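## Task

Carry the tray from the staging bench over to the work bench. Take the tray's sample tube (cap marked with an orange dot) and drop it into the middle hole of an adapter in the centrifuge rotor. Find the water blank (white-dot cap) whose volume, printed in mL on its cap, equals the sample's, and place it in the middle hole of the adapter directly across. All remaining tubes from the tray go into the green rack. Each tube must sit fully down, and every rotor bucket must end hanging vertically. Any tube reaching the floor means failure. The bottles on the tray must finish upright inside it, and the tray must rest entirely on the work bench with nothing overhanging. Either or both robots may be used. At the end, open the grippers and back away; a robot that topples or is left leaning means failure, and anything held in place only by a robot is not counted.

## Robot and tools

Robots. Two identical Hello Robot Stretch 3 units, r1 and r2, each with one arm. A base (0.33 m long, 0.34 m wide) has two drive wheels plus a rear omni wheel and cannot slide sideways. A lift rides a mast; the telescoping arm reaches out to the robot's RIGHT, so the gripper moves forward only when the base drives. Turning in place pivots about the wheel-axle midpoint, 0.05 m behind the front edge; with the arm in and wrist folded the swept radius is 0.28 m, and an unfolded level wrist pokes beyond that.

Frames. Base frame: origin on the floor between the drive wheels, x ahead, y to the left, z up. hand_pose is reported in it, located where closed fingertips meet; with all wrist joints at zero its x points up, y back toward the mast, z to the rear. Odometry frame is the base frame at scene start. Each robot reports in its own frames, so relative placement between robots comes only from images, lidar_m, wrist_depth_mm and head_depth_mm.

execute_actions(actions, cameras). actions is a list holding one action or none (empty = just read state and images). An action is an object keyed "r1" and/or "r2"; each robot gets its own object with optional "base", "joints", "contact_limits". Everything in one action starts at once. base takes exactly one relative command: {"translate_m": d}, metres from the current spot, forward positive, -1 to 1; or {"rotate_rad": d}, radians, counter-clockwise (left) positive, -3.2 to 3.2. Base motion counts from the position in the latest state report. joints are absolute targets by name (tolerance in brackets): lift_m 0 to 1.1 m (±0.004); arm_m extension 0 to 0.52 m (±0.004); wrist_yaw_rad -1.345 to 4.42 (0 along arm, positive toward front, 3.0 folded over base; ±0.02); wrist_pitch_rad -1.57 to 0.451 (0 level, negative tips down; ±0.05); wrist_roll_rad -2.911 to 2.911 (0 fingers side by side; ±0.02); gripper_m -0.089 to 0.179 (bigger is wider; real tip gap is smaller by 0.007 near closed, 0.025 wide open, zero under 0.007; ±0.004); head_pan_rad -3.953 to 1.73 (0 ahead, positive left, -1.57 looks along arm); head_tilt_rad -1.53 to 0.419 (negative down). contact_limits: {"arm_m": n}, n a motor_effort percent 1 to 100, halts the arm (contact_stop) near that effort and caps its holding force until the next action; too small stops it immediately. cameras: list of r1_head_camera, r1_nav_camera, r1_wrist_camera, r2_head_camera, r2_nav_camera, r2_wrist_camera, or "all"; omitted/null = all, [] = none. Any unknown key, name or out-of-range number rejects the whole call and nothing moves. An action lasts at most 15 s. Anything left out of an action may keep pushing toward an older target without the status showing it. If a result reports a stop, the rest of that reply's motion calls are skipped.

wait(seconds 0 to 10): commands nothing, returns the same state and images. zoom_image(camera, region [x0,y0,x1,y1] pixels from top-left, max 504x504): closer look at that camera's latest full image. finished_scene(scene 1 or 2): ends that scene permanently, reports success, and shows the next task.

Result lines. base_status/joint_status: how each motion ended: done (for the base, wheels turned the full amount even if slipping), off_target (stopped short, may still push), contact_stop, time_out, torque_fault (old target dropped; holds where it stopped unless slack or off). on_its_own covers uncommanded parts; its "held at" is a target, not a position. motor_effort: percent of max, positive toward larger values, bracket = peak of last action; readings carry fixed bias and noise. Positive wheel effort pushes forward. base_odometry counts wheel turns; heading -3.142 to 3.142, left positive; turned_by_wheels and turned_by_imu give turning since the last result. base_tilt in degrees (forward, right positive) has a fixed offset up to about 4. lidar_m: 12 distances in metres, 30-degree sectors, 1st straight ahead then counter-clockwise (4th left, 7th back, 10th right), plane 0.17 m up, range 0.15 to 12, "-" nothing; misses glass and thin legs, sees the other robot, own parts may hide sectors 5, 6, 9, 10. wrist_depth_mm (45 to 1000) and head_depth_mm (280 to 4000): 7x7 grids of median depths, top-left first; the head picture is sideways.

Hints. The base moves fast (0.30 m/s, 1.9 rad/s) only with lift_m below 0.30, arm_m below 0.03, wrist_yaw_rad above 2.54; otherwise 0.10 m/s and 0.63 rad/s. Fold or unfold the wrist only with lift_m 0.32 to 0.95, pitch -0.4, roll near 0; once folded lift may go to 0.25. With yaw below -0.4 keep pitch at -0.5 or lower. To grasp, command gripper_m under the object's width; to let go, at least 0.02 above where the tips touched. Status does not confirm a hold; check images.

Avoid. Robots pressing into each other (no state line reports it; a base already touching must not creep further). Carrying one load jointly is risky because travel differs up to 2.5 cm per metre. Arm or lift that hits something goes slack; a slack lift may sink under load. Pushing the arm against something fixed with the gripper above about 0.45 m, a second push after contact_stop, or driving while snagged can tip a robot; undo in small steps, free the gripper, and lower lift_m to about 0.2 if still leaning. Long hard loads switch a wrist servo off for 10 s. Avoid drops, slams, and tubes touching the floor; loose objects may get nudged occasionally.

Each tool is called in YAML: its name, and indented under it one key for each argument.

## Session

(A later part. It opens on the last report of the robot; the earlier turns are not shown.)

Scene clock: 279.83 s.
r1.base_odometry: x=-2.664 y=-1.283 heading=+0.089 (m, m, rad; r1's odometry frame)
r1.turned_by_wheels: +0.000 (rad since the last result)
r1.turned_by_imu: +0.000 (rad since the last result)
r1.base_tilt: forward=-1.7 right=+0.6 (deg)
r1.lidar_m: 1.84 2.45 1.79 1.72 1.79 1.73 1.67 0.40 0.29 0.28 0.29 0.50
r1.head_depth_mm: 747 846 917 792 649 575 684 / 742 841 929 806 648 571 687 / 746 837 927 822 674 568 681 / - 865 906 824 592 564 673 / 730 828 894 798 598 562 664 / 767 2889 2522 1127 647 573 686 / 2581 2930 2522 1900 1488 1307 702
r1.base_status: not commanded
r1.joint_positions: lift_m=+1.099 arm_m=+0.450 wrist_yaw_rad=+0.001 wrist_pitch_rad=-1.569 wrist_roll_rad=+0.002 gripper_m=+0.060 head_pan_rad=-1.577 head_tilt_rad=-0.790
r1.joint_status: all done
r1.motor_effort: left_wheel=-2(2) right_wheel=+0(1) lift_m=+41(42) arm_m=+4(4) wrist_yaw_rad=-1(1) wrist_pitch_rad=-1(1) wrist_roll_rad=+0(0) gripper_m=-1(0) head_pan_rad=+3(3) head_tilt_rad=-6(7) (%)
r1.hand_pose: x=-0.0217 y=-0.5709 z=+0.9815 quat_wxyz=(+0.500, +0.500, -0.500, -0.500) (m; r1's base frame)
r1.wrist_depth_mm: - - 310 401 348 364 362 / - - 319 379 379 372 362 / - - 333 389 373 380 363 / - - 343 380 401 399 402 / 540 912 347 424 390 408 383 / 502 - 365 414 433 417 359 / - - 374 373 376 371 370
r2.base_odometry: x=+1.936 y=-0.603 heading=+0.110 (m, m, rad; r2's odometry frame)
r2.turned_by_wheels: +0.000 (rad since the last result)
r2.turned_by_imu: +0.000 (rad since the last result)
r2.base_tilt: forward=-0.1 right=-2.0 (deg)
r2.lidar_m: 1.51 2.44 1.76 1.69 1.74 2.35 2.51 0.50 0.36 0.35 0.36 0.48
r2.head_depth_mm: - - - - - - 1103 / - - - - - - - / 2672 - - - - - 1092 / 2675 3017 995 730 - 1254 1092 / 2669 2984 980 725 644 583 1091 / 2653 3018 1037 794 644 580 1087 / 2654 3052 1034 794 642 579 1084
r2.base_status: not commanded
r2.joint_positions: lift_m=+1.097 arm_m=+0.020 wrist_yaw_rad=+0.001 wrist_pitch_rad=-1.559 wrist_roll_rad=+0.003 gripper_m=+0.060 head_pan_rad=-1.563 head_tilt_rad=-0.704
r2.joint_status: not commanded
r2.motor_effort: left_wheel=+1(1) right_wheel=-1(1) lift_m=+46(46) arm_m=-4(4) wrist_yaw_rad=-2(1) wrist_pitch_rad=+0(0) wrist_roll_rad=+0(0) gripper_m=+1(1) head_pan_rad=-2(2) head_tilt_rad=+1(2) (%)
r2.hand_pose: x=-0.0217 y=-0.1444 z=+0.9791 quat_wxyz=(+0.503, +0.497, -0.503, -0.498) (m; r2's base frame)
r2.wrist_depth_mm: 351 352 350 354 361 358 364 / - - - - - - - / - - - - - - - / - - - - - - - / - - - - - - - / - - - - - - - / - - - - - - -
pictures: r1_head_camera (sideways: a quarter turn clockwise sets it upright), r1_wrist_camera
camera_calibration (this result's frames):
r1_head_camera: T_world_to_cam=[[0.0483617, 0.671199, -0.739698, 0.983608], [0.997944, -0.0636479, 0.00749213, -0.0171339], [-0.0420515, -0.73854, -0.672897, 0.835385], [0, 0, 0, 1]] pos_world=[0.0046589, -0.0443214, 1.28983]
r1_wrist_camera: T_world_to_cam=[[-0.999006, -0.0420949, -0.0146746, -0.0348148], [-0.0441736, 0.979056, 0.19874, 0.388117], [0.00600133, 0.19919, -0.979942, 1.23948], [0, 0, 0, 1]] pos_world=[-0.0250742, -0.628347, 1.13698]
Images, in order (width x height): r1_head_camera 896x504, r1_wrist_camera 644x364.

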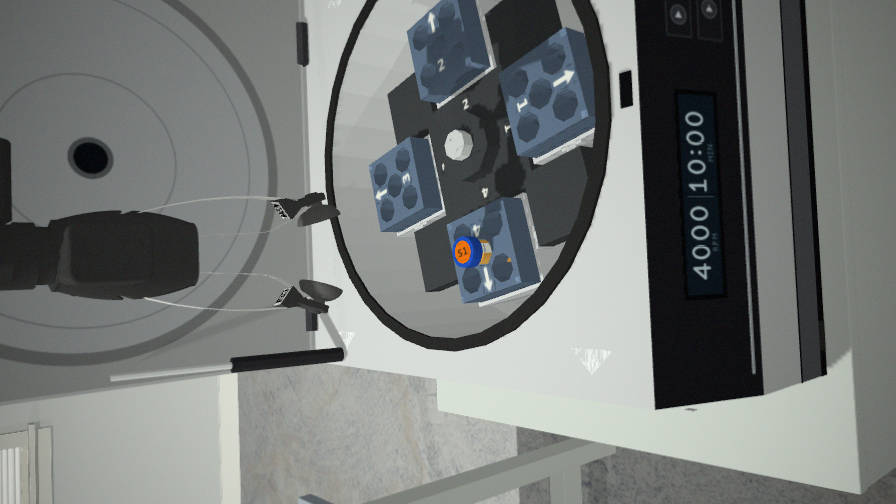

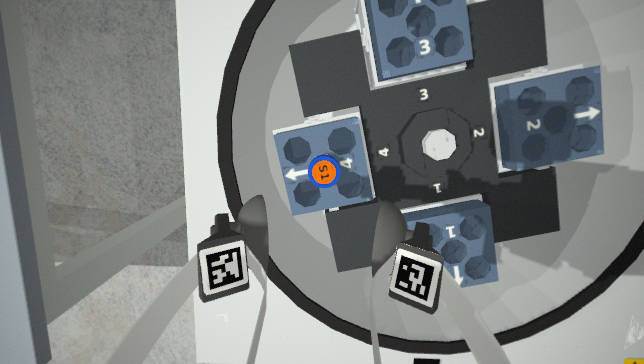

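execute_actions:
  actions:
    - {"r1":{"base":{"translate_m":1.0},"joints":{"arm_m":0.432,"gripper_m":0.065}}}
  cameras: []

execute_actions:
  actions:
    - {"r1":{"base":{"translate_m":0.175}}}
  cameras: []

execute_actions:
  actions:
    - {"r1":{"joints":{"lift_m":1.02}}}
  cameras: ["r1_wrist_camera"]

Scene clock: 297.73 s.
r1.base_odometry: x=-1.668 y=-1.194 heading=+0.089 (m, m, rad; r1's odometry frame)
r1.turned_by_wheels: +0.000 (rad since the last result)
r1.turned_by_imu: -0.002 (rad since the last result)
r1.base_tilt: forward=-1.7 right=+0.5 (deg)
r1.lidar_m: 2.61 2.45 1.80 1.73 1.79 2.45 1.10 0.66 1.00 0.96 1.00 0.87
r1.head_depth_mm: 2689 3023 1024 794 651 565 1173 / 2679 2983 1020 796 652 564 1169 / 2646 2970 1021 799 654 553 1174 / - 3063 1025 719 605 552 1178 / 2594 2936 987 727 649 554 1178 / 2519 2963 1025 729 652 555 1177 / 2599 2950 1028 772 565 555 1181
r1.base_status: done
r1.joint_positions: lift_m=+1.099 arm_m=+0.432 wrist_yaw_rad=+0.001 wrist_pitch_rad=-1.569 wrist_roll_rad=+0.002 gripper_m=+0.065 head_pan_rad=-1.577 head_tilt_rad=-0.790
r1.joint_status: all done
r1.motor_effort: left_wheel=-2(5) right_wheel=+1(4) lift_m=+40(41) arm_m=-4(4) wrist_yaw_rad=-1(1) wrist_pitch_rad=-1(1) wrist_roll_rad=-1(0) gripper_m=+0(30) head_pan_rad=+3(2) head_tilt_rad=-6(7) (%)
r1.hand_pose: x=-0.0217 y=-0.5536 z=+0.9815 quat_wxyz=(+0.500, +0.500, -0.500, -0.500) (m; r1's base frame)
r1.wrist_depth_mm: 348 350 349 348 349 350 346 / 354 361 360 357 360 357 359 / 318 323 314 365 370 367 367 / 321 317 350 356 383 379 373 / 373 397 396 395 391 392 391 / 312 337 406 401 415 403 403 / 266 350 430 423 425 423 416
r2.base_odometry: x=+1.936 y=-0.603 heading=+0.110 (m, m, rad; r2's odometry frame)
r2.turned_by_wheels: +0.000 (rad since the last result)
r2.turned_by_imu: +0.000 (rad since the last result)
r2.base_tilt: forward=-0.3 right=-2.0 (deg)
r2.lidar_m: 1.51 2.45 1.77 1.69 1.74 2.35 2.51 0.51 0.36 0.35 0.36 0.48
r2.head_depth_mm: - - - - - - 1098 / - - - - - - - / 2698 - - - - - 1097 / 2646 3031 996 731 - 1256 1096 / 688 2880 979 724 647 583 1089 / 2565 2951 1040 797 644 581 1083 / 2669 3035 1037 791 642 579 1086
r2.base_status: not commanded
r2.joint_positions: lift_m=+1.097 arm_m=+0.020 wrist_yaw_rad=+0.001 wrist_pitch_rad=-1.559 wrist_roll_rad=+0.003 gripper_m=+0.060 head_pan_rad=-1.563 head_tilt_rad=-0.704
r2.joint_status: not commanded
r2.motor_effort: left_wheel=+1(0) right_wheel=-1(1) lift_m=+46(46) arm_m=-4(4) wrist_yaw_rad=-1(1) wrist_pitch_rad=+1(1) wrist_roll_rad=-1(0) gripper_m=+1(0) head_pan_rad=-2(2) head_tilt_rad=+1(2) (%)
r2.hand_pose: x=-0.0217 y=-0.1444 z=+0.9791 quat_wxyz=(+0.503, +0.497, -0.503, -0.498) (m; r2's base frame)
r2.wrist_depth_mm: 350 353 352 353 360 364 356 / - - - - - - - / - - - - - - - / - - - - - - - / - - - - - - - / - - - - - - - / - - - - - - -
pictures: none
No camera images: the call's "cameras" was empty. Leave "cameras" out to get every camera's image.

Scene clock: 300.47 s.
r1.base_odometry: x=-1.494 y=-1.179 heading=+0.089 (m, m, rad; r1's odometry frame)
r1.turned_by_wheels: +0.000 (rad since the last result)
r1.turned_by_imu: +0.000 (rad since the last result)
r1.base_tilt: forward=-1.8 right=+0.7 (deg)
r1.lidar_m: 2.44 2.46 1.79 1.73 1.80 2.45 1.10 0.82 1.00 0.96 1.00 0.71
r1.head_depth_mm: 2717 2969 1021 795 617 564 1177 / 2705 2998 1018 713 606 565 1168 / 2686 2986 794 724 649 554 1177 / - 3034 1019 719 581 553 1175 / 2627 2970 1025 704 549 554 1181 / 2616 2966 1028 773 655 554 1179 / 2604 2937 1030 800 655 556 1183
r1.base_status: done
r1.joint_positions: lift_m=+1.099 arm_m=+0.432 wrist_yaw_rad=+0.001 wrist_pitch_rad=-1.569 wrist_roll_rad=+0.002 gripper_m=+0.065 head_pan_rad=-1.577 head_tilt_rad=-0.790
r1.joint_status: not commanded
r1.motor_effort: left_wheel=-2(2) right_wheel=+1(4) lift_m=+41(41) arm_m=-5(4) wrist_yaw_rad=-1(1) wrist_pitch_rad=-1(1) wrist_roll_rad=+0(0) gripper_m=+0(1) head_pan_rad=+3(3) head_tilt_rad=-6(7) (%)
r1.hand_pose: x=-0.0217 y=-0.5536 z=+0.9815 quat_wxyz=(+0.500, +0.500, -0.500, -0.500) (m; r1's base frame)
r1.wrist_depth_mm: 356 355 348 347 348 294 346 / 365 363 356 362 357 352 359 / 377 375 348 365 314 327 367 / 388 386 319 320 322 310 381 / 397 402 392 393 394 385 392 / 415 414 302 399 400 403 404 / 429 432 266 369 375 419 422
r2.base_odometry: x=+1.936 y=-0.603 heading=+0.110 (m, m, rad; r2's odometry frame)
r2.turned_by_wheels: +0.000 (rad since the last result)
r2.turned_by_imu: +0.000 (rad since the last result)
r2.base_tilt: forward=-0.2 right=-1.9 (deg)
r2.lidar_m: 1.51 2.45 1.77 1.69 1.75 2.36 2.50 0.51 0.36 0.35 0.36 0.48
r2.head_depth_mm: - - - - - - 1099 / - - - - - - - / 636 - - - - - 1095 / 2595 2919 994 730 - 1257 1091 / 2656 3004 985 724 646 582 1091 / 2658 3001 1041 795 644 582 1087 / 2655 3005 1033 793 642 579 1081
r2.base_status: not commanded
r2.joint_positions: lift_m=+1.097 arm_m=+0.020 wrist_yaw_rad=+0.001 wrist_pitch_rad=-1.559 wrist_roll_rad=+0.003 gripper_m=+0.060 head_pan_rad=-1.563 head_tilt_rad=-0.704
r2.joint_status: not commanded
r2.motor_effort: left_wheel=+1(1) right_wheel=-1(1) lift_m=+45(45) arm_m=-4(4) wrist_yaw_rad=-1(2) wrist_pitch_rad=+0(0) wrist_roll_rad=+0(0) gripper_m=+1(0) head_pan_rad=-2(2) head_tilt_rad=+3(2) (%)
r2.hand_pose: x=-0.0217 y=-0.1444 z=+0.9791 quat_wxyz=(+0.503, +0.497, -0.503, -0.498) (m; r2's base frame)
r2.wrist_depth_mm: 348 348 353 354 360 359 358 / - - - - - - - / - - - - - - - / - - - - - - - / - - - - - - - / - - - - - - - / - - - - - - -
pictures: none
No camera images: the call's "cameras" was empty. Leave "cameras" out to get every camera's image.

Scene clock: 302.03 s.
r1.base_odometry: x=-1.494 y=-1.179 heading=+0.089 (m, m, rad; r1's odometry frame)
r1.turned_by_wheels: +0.000 (rad since the last result)
r1.turned_by_imu: +0.000 (rad since the last result)
r1.base_tilt: forward=-1.7 right=+0.6 (deg)
r1.lidar_m: 2.44 2.45 1.79 1.73 1.79 2.45 1.10 0.82 1.00 0.96 1.00 0.71
r1.head_depth_mm: - 3039 1018 795 619 564 1174 / - 2985 1020 713 605 564 1171 / - 3006 807 720 649 554 1177 / - - 989 717 580 553 1178 / 2641 2985 1030 674 549 554 1180 / 2623 2958 1032 777 655 554 1180 / 2626 2935 1028 800 655 555 1179
r1.base_status: not commanded
r1.joint_positions: lift_m=+1.020 arm_m=+0.432 wrist_yaw_rad=+0.001 wrist_pitch_rad=-1.569 wrist_roll_rad=+0.002 gripper_m=+0.065 head_pan_rad=-1.577 head_tilt_rad=-0.790
r1.joint_status: all done
r1.motor_effort: left_wheel=-2(2) right_wheel=+1(1) lift_m=+29(34) arm_m=-4(4) wrist_yaw_rad=+0(1) wrist_pitch_rad=-1(1) wrist_roll_rad=+0(0) gripper_m=+0(0) head_pan_rad=+3(3) head_tilt_rad=-6(5) (%)
r1.hand_pose: x=-0.0217 y=-0.5536 z=+0.9027 quat_wxyz=(+0.500, +0.500, -0.500, -0.500) (m; r1's base frame)
r1.wrist_depth_mm: 279 259 275 274 276 271 243 / 290 274 284 284 283 278 246 / 298 294 290 290 263 233 238 / 309 302 242 240 253 236 238 / 316 312 219 186 309 294 187 / 328 326 290 322 321 316 317 / 338 339 243 327 326 306 328
r2.base_odometry: x=+1.936 y=-0.603 heading=+0.110 (m, m, rad; r2's odometry frame)
r2.turned_by_wheels: +0.000 (rad since the last result)
r2.turned_by_imu: +0.000 (rad since the last result)
r2.base_tilt: forward=-0.2 right=-1.9 (deg)
r2.lidar_m: 1.51 2.45 1.77 1.69 1.74 2.36 2.51 0.51 0.36 0.35 0.36 0.48
r2.head_depth_mm: - - - - - - 1103 / - - - - - - - / 625 - - - - - 1092 / 1301 2976 991 728 - 1255 1091 / 2669 3017 979 723 646 583 1089 / 2689 2988 1041 797 643 581 1086 / 2652 3034 1034 793 640 579 1083
r2.base_status: not commanded
r2.joint_positions: lift_m=+1.097 arm_m=+0.020 wrist_yaw_rad=+0.001 wrist_pitch_rad=-1.559 wrist_roll_rad=+0.003 gripper_m=+0.060 head_pan_rad=-1.563 head_tilt_rad=-0.704
r2.joint_status: not commanded
r2.motor_effort: left_wheel=+1(1) right_wheel=-1(1) lift_m=+46(45) arm_m=-4(4) wrist_yaw_rad=-1(1) wrist_pitch_rad=+0(0) wrist_roll_rad=+0(0) gripper_m=+1(1) head_pan_rad=-2(3) head_tilt_rad=+1(2) (%)
r2.hand_pose: x=-0.0217 y=-0.1444 z=+0.9791 quat_wxyz=(+0.503, +0.497, -0.503, -0.498) (m; r2's base frame)
r2.wrist_depth_mm: 346 354 354 349 353 357 364 / - - - - - - - / - - - - - - - / - - - - - - - / - - - - - - - / - - - - - - - / - - - - - - -
pictures: r1_wrist_camera
camera_calibration (this result's frames):
r1_wrist_camera: T_world_to_cam=[[-0.999006, -0.0420967, -0.0146702, -0.0352487], [-0.0441739, 0.979078, 0.198634, 0.386966], [0.00600142, 0.199085, -0.979964, 1.15878], [0, 0, 0, 1]] pos_world=[-0.0250742, -0.61105, 1.05819]
Images, in order (width x height): r1_wrist_camera 644x364.

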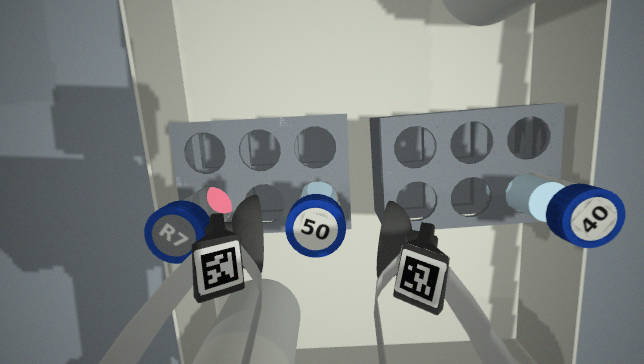

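execute_actions:
  actions:
    - {"r1":{"base":{"translate_m":0.003},"joints":{"lift_m":0.991,"arm_m":0.427}}}
  cameras: []

execute_actions:
  actions:
    - {"r1":{"joints":{"gripper_m":0.005}}}
  cameras: ["r1_wrist_camera"]

execute_actions:
  actions:
    - {"r1":{"joints":{"lift_m":1.1}}}
  cameras: []

execute_actions:
  actions:
    - {"r1":{"base":{"translate_m":-0.08}}}
  cameras: ["r1_wrist_camera"]

execute_actions:
  actions:
    - {"r1":{"joints":{"arm_m":0.33}}}
  cameras: []

execute_actions:
  actions:
    - {"r1":{"base":{"translate_m":-1.0}}}
  cameras: []

execute_actions:
  actions:
    - {"r1":{"base":{"translate_m":-0.358},"joints":{"arm_m":0.45}}}
  cameras: ["r1_wrist_camera"]

execute_actions:
  actions:
    - {"r1":{"joints":{"arm_m":0.509,"lift_m":1.01}}}
  cameras: ["r1_wrist_camera","r1_head_camera"]

Scene clock: 314.27 s.
r1.base_odometry: x=-1.491 y=-1.179 heading=+0.089 (m, m, rad; r1's odometry frame)
r1.turned_by_wheels: +0.000 (rad since the last result)
r1.turned_by_imu: -0.001 (rad since the last result)
r1.base_tilt: forward=-1.7 right=+0.5 (deg)
r1.lidar_m: 2.43 2.46 1.80 1.72 1.79 2.45 1.10 0.82 1.00 0.96 1.00 0.70
r1.head_depth_mm: 2698 - 977 797 620 564 1173 / - 3048 981 721 606 564 1173 / - 3072 852 724 648 553 1175 / 986 - 867 703 576 553 1177 / 2638 2994 1025 737 551 553 1176 / 2602 2948 1028 799 656 553 1174 / 2624 2949 1026 803 654 555 1172
r1.base_status: done
r1.joint_positions: lift_m=+0.991 arm_m=+0.427 wrist_yaw_rad=+0.001 wrist_pitch_rad=-1.569 wrist_roll_rad=+0.002 gripper_m=+0.065 head_pan_rad=-1.577 head_tilt_rad=-0.790
r1.joint_status: all done
r1.motor_effort: left_wheel=-2(3) right_wheel=+1(4) lift_m=+28(29) arm_m=-4(4) wrist_yaw_rad=-1(0) wrist_pitch_rad=-1(1) wrist_roll_rad=+0(1) gripper_m=-1(0) head_pan_rad=+3(3) head_tilt_rad=-6(7) (%)
r1.hand_pose: x=-0.0217 y=-0.5486 z=+0.8737 quat_wxyz=(+0.500, +0.500, -0.500, -0.500) (m; r1's base frame)
r1.wrist_depth_mm: 252 228 248 247 246 245 212 / 259 227 255 256 253 252 206 / 269 221 240 204 231 204 201 / 278 218 213 210 222 207 193 / 289 155 246 153 274 277 185 / 297 292 279 288 289 286 238 / 307 302 234 300 298 293 253
r2.base_odometry: x=+1.936 y=-0.603 heading=+0.110 (m, m, rad; r2's odometry frame)
r2.turned_by_wheels: +0.000 (rad since the last result)
r2.turned_by_imu: +0.000 (rad since the last result)
r2.base_tilt: forward=-0.1 right=-2.0 (deg)
r2.lidar_m: 1.51 2.45 1.77 1.69 1.74 2.35 2.51 0.51 0.36 0.35 0.36 0.48
r2.head_depth_mm: - - - - - - 1102 / - - - - - - - / 641 - - - - - 1091 / 643 2945 986 729 - 1248 1091 / 2653 2992 983 726 646 582 1090 / 2657 2989 1045 795 644 579 1086 / 2639 3013 1036 791 643 579 1087
r2.base_status: not commanded
r2.joint_positions: lift_m=+1.097 arm_m=+0.020 wrist_yaw_rad=+0.001 wrist_pitch_rad=-1.559 wrist_roll_rad=+0.003 gripper_m=+0.060 head_pan_rad=-1.563 head_tilt_rad=-0.704
r2.joint_status: not commanded
r2.motor_effort: left_wheel=+1(1) right_wheel=-2(1) lift_m=+45(45) arm_m=-4(4) wrist_yaw_rad=-1(1) wrist_pitch_rad=+0(1) wrist_roll_rad=-1(0) gripper_m=+1(1) head_pan_rad=-2(2) head_tilt_rad=+2(2) (%)
r2.hand_pose: x=-0.0217 y=-0.1444 z=+0.9791 quat_wxyz=(+0.503, +0.497, -0.503, -0.498) (m; r2's base frame)
r2.wrist_depth_mm: 352 350 353 356 359 365 359 / - - - - - - - / - - - - - - - / - - - - - - - / - - - - - - - / - - - - - - - / - - - - - - -
pictures: none
No camera images: the call's "cameras" was empty. Leave "cameras" out to get every camera's image.

Scene clock: 315.37 s.
r1.base_odometry: x=-1.491 y=-1.179 heading=+0.089 (m, m, rad; r1's odometry frame)
r1.turned_by_wheels: +0.000 (rad since the last result)
r1.turned_by_imu: +0.000 (rad since the last result)
r1.base_tilt: forward=-1.7 right=+0.4 (deg)
r1.lidar_m: 2.43 2.45 1.80 1.73 1.79 2.45 1.10 0.82 1.00 0.97 1.00 0.71
r1.head_depth_mm: 2635 - 980 795 618 564 1169 / - 3009 980 718 605 564 1174 / - 3043 853 729 650 553 1177 / 983 - 869 702 576 554 1171 / 2623 2977 1025 749 552 555 1176 / 2610 2952 1027 801 656 554 1180 / 2613 2918 1031 801 656 556 1177
r1.base_status: not commanded
r1.joint_positions: lift_m=+0.991 arm_m=+0.427 wrist_yaw_rad=+0.001 wrist_pitch_rad=-1.569 wrist_roll_rad=+0.002 gripper_m=+0.006 head_pan_rad=-1.577 head_tilt_rad=-0.790
r1.joint_status: all done
r1.motor_effort: left_wheel=-2(2) right_wheel=+1(1) lift_m=+29(29) arm_m=-4(4) wrist_yaw_rad=-1(1) wrist_pitch_rad=-1(1) wrist_roll_rad=+0(0) gripper_m=-10(87) head_pan_rad=+3(4) head_tilt_rad=-6(6) (%)
r1.hand_pose: x=-0.0217 y=-0.5486 z=+0.8737 quat_wxyz=(+0.500, +0.500, -0.500, -0.500) (m; r1's base frame)
r1.wrist_depth_mm: 253 228 248 248 247 245 213 / 263 227 255 255 253 252 205 / 268 221 240 206 230 203 202 / 277 219 213 210 233 208 192 / 284 154 245 151 247 277 185 / 295 291 273 289 289 286 237 / 308 304 232 299 296 296 254
r2.base_odometry: x=+1.936 y=-0.603 heading=+0.110 (m, m, rad; r2's odometry frame)
r2.turned_by_wheels: +0.000 (rad since the last result)
r2.turned_by_imu: +0.000 (rad since the last result)
r2.base_tilt: forward=-0.2 right=-2.0 (deg)
r2.lidar_m: 1.51 2.45 1.77 1.69 1.75 2.35 2.51 0.51 0.36 0.35 0.36 0.48
r2.head_depth_mm: - - - - - - 1103 / - - - - - - - / 639 - - - - - 1093 / 642 2936 994 726 - 1256 1090 / 2628 3002 977 725 646 582 1094 / 2659 3024 1041 797 643 579 1088 / 2677 3027 1035 793 642 578 1084
r2.base_status: not commanded
r2.joint_positions: lift_m=+1.097 arm_m=+0.020 wrist_yaw_rad=+0.001 wrist_pitch_rad=-1.559 wrist_roll_rad=+0.003 gripper_m=+0.060 head_pan_rad=-1.563 head_tilt_rad=-0.704
r2.joint_status: not commanded
r2.motor_effort: left_wheel=+1(1) right_wheel=-1(1) lift_m=+46(46) arm_m=-4(4) wrist_yaw_rad=+0(1) wrist_pitch_rad=+0(0) wrist_roll_rad=+0(1) gripper_m=+1(0) head_pan_rad=-2(2) head_tilt_rad=+1(1) (%)
r2.hand_pose: x=-0.0217 y=-0.1444 z=+0.9791 quat_wxyz=(+0.503, +0.497, -0.503, -0.498) (m; r2's base frame)
r2.wrist_depth_mm: 349 348 352 356 354 358 365 / - - - - - - - / - - - - - - - / - - - - - - - / - - - - - - - / - - - - - - - / - - - - - - -
pictures: r1_wrist_camera
camera_calibration (this result's frames):
r1_wrist_camera: T_world_to_cam=[[-0.999006, -0.0420964, -0.0146702, -0.0354637], [-0.0441736, 0.979078, 0.198634, 0.387835], [0.00600148, 0.199085, -0.979964, 1.12936], [0, 0, 0, 1]] pos_world=[-0.0250742, -0.606051, 1.02917]
Images, in order (width x height): r1_wrist_camera 644x364.

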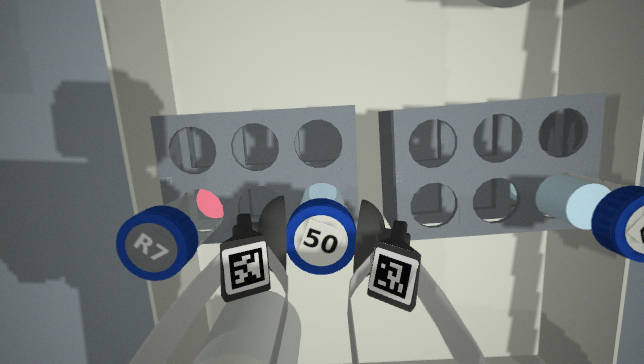

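Scene clock: 317.20 s.
r1.base_odometry: x=-1.491 y=-1.179 heading=+0.089 (m, m, rad; r1's odometry frame)
r1.turned_by_wheels: +0.000 (rad since the last result)
r1.turned_by_imu: +0.000 (rad since the last result)
r1.base_tilt: forward=-1.5 right=+0.5 (deg)
r1.lidar_m: 2.43 2.45 1.80 1.73 1.79 2.46 1.10 0.82 1.00 0.96 1.00 0.70
r1.head_depth_mm: 2699 3005 1022 796 618 564 1171 / 2700 2962 983 718 606 564 1175 / 2681 3010 853 730 650 553 1174 / - 3028 861 726 576 554 1177 / 2660 2985 1025 750 551 554 1175 / 2626 2935 1028 801 655 555 1179 / 2623 2925 1028 801 655 554 1178
r1.base_status: not commanded
r1.joint_positions: lift_m=+1.099 arm_m=+0.427 wrist_yaw_rad=+0.001 wrist_pitch_rad=-1.569 wrist_roll_rad=+0.002 gripper_m=+0.006 head_pan_rad=-1.577 head_tilt_rad=-0.790
r1.joint_status: all done
r1.motor_effort: left_wheel=-2(2) right_wheel=+1(1) lift_m=+42(44) arm_m=-4(4) wrist_yaw_rad=+0(1) wrist_pitch_rad=-1(1) wrist_roll_rad=+0(0) gripper_m=-12(10) head_pan_rad=+4(3) head_tilt_rad=-6(7) (%)
r1.hand_pose: x=-0.0217 y=-0.5486 z=+0.9814 quat_wxyz=(+0.500, +0.499, -0.500, -0.500) (m; r1's base frame)
r1.wrist_depth_mm: 356 353 348 349 345 299 343 / 368 364 358 357 354 348 357 / 375 372 321 364 311 312 368 / 388 388 317 325 346 295 381 / 398 400 392 151 389 387 391 / 415 413 305 404 401 401 404 / 427 425 264 360 421 416 420
r2.base_odometry: x=+1.936 y=-0.603 heading=+0.110 (m, m, rad; r2's odometry frame)
r2.turned_by_wheels: +0.000 (rad since the last result)
r2.turned_by_imu: +0.000 (rad since the last result)
r2.base_tilt: forward=+0.1 right=-2.0 (deg)
r2.lidar_m: 1.51 2.45 1.77 1.69 1.74 2.35 2.50 0.51 0.36 0.35 0.36 0.48
r2.head_depth_mm: - - - - - - 1103 / - - - - - - - / 614 - - - - - 1093 / 2613 2929 1000 730 - 1251 1093 / 2652 3008 980 723 645 582 1089 / 2662 2984 1040 796 644 580 1085 / 2661 3016 1039 792 641 579 1088
r2.base_status: not commanded
r2.joint_positions: lift_m=+1.097 arm_m=+0.020 wrist_yaw_rad=+0.001 wrist_pitch_rad=-1.559 wrist_roll_rad=+0.003 gripper_m=+0.060 head_pan_rad=-1.563 head_tilt_rad=-0.704
r2.joint_status: not commanded
r2.motor_effort: left_wheel=+1(1) right_wheel=-1(1) lift_m=+46(46) arm_m=-4(4) wrist_yaw_rad=-1(1) wrist_pitch_rad=+1(0) wrist_roll_rad=-1(1) gripper_m=+1(1) head_pan_rad=-2(2) head_tilt_rad=+1(1) (%)
r2.hand_pose: x=-0.0217 y=-0.1444 z=+0.9791 quat_wxyz=(+0.503, +0.497, -0.503, -0.498) (m; r2's base frame)
r2.wrist_depth_mm: 343 352 352 352 355 363 363 / - - - - - - - / - - - - - - - / - - - - - - - / - - - - - - - / - - - - - - - / - - - - - - -
pictures: none
No camera images: the call's "cameras" was empty. Leave "cameras" out to get every camera's image.

Scene clock: 319.57 s.
r1.base_odometry: x=-1.571 y=-1.186 heading=+0.089 (m, m, rad; r1's odometry frame)
r1.turned_by_wheels: +0.000 (rad since the last result)
r1.turned_by_imu: +0.000 (rad since the last result)
r1.base_tilt: forward=-1.7 right=+0.6 (deg)
r1.lidar_m: 2.51 2.45 1.80 1.72 1.79 2.45 1.10 0.74 1.00 0.96 1.00 0.78
r1.head_depth_mm: 2671 2976 1020 794 653 565 1171 / 2672 2998 1019 798 620 565 1174 / 2683 2954 1004 706 605 553 1172 / - 3027 774 725 650 554 1175 / 2530 2905 1023 740 650 554 1177 / 2647 2933 1030 706 543 554 1178 / 2601 2939 1030 799 622 555 1180
r1.base_status: done
r1.joint_positions: lift_m=+1.099 arm_m=+0.427 wrist_yaw_rad=+0.001 wrist_pitch_rad=-1.569 wrist_roll_rad=+0.002 gripper_m=+0.006 head_pan_rad=-1.577 head_tilt_rad=-0.790
r1.joint_status: not commanded
r1.motor_effort: left_wheel=-3(5) right_wheel=+2(2) lift_m=+42(41) arm_m=-4(4) wrist_yaw_rad=-1(1) wrist_pitch_rad=-1(1) wrist_roll_rad=-1(0) gripper_m=-11(10) head_pan_rad=+4(3) head_tilt_rad=-7(7) (%)
r1.hand_pose: x=-0.0217 y=-0.5486 z=+0.9814 quat_wxyz=(+0.500, +0.499, -0.500, -0.500) (m; r1's base frame)
r1.wrist_depth_mm: 358 346 351 348 312 350 347 / 365 356 360 360 359 357 356 / 376 320 342 312 310 366 369 / 393 318 340 352 309 380 383 / 400 392 391 151 389 390 389 / 413 367 360 404 379 404 403 / 432 267 354 424 425 423 419
r2.base_odometry: x=+1.936 y=-0.603 heading=+0.110 (m, m, rad; r2's odometry frame)
r2.turned_by_wheels: +0.000 (rad since the last result)
r2.turned_by_imu: +0.000 (rad since the last result)
r2.base_tilt: forward=+0.0 right=-2.1 (deg)
r2.lidar_m: 1.51 2.45 1.77 1.69 1.75 2.36 2.51 0.51 0.36 0.35 0.36 0.48
r2.head_depth_mm: - - - - - - 1101 / - - - - - - - / 2681 - - - - - 1096 / 623 2823 990 729 - 1248 1094 / 2645 3051 985 724 647 583 1089 / 2668 2992 1041 797 644 581 1087 / 2658 3014 1037 792 641 579 1087
r2.base_status: not commanded
r2.joint_positions: lift_m=+1.097 arm_m=+0.020 wrist_yaw_rad=+0.001 wrist_pitch_rad=-1.559 wrist_roll_rad=+0.003 gripper_m=+0.060 head_pan_rad=-1.563 head_tilt_rad=-0.704
r2.joint_status: not commanded
r2.motor_effort: left_wheel=+1(1) right_wheel=-1(1) lift_m=+45(46) arm_m=-4(4) wrist_yaw_rad=-1(1) wrist_pitch_rad=+0(0) wrist_roll_rad=+0(0) gripper_m=+1(1) head_pan_rad=-3(2) head_tilt_rad=+3(2) (%)
r2.hand_pose: x=-0.0217 y=-0.1444 z=+0.9791 quat_wxyz=(+0.503, +0.497, -0.503, -0.498) (m; r2's base frame)
r2.wrist_depth_mm: 345 356 353 363 360 357 356 / - - - - - - - / - - - - - - - / - - - - - - - / - - - - - - - / - - - - - - - / - - - - - - -
pictures: r1_wrist_camera
camera_calibration (this result's frames):
r1_wrist_camera: T_world_to_cam=[[-0.999006, -0.0420973, -0.0146675, -0.0338863], [-0.0441735, 0.979091, 0.19857, 0.366511], [0.00600156, 0.19902, -0.979977, 1.23496], [0, 0, 0, 1]] pos_world=[-0.0250742, -0.606057, 1.13696]
Images, in order (width x height): r1_wrist_camera 644x364.

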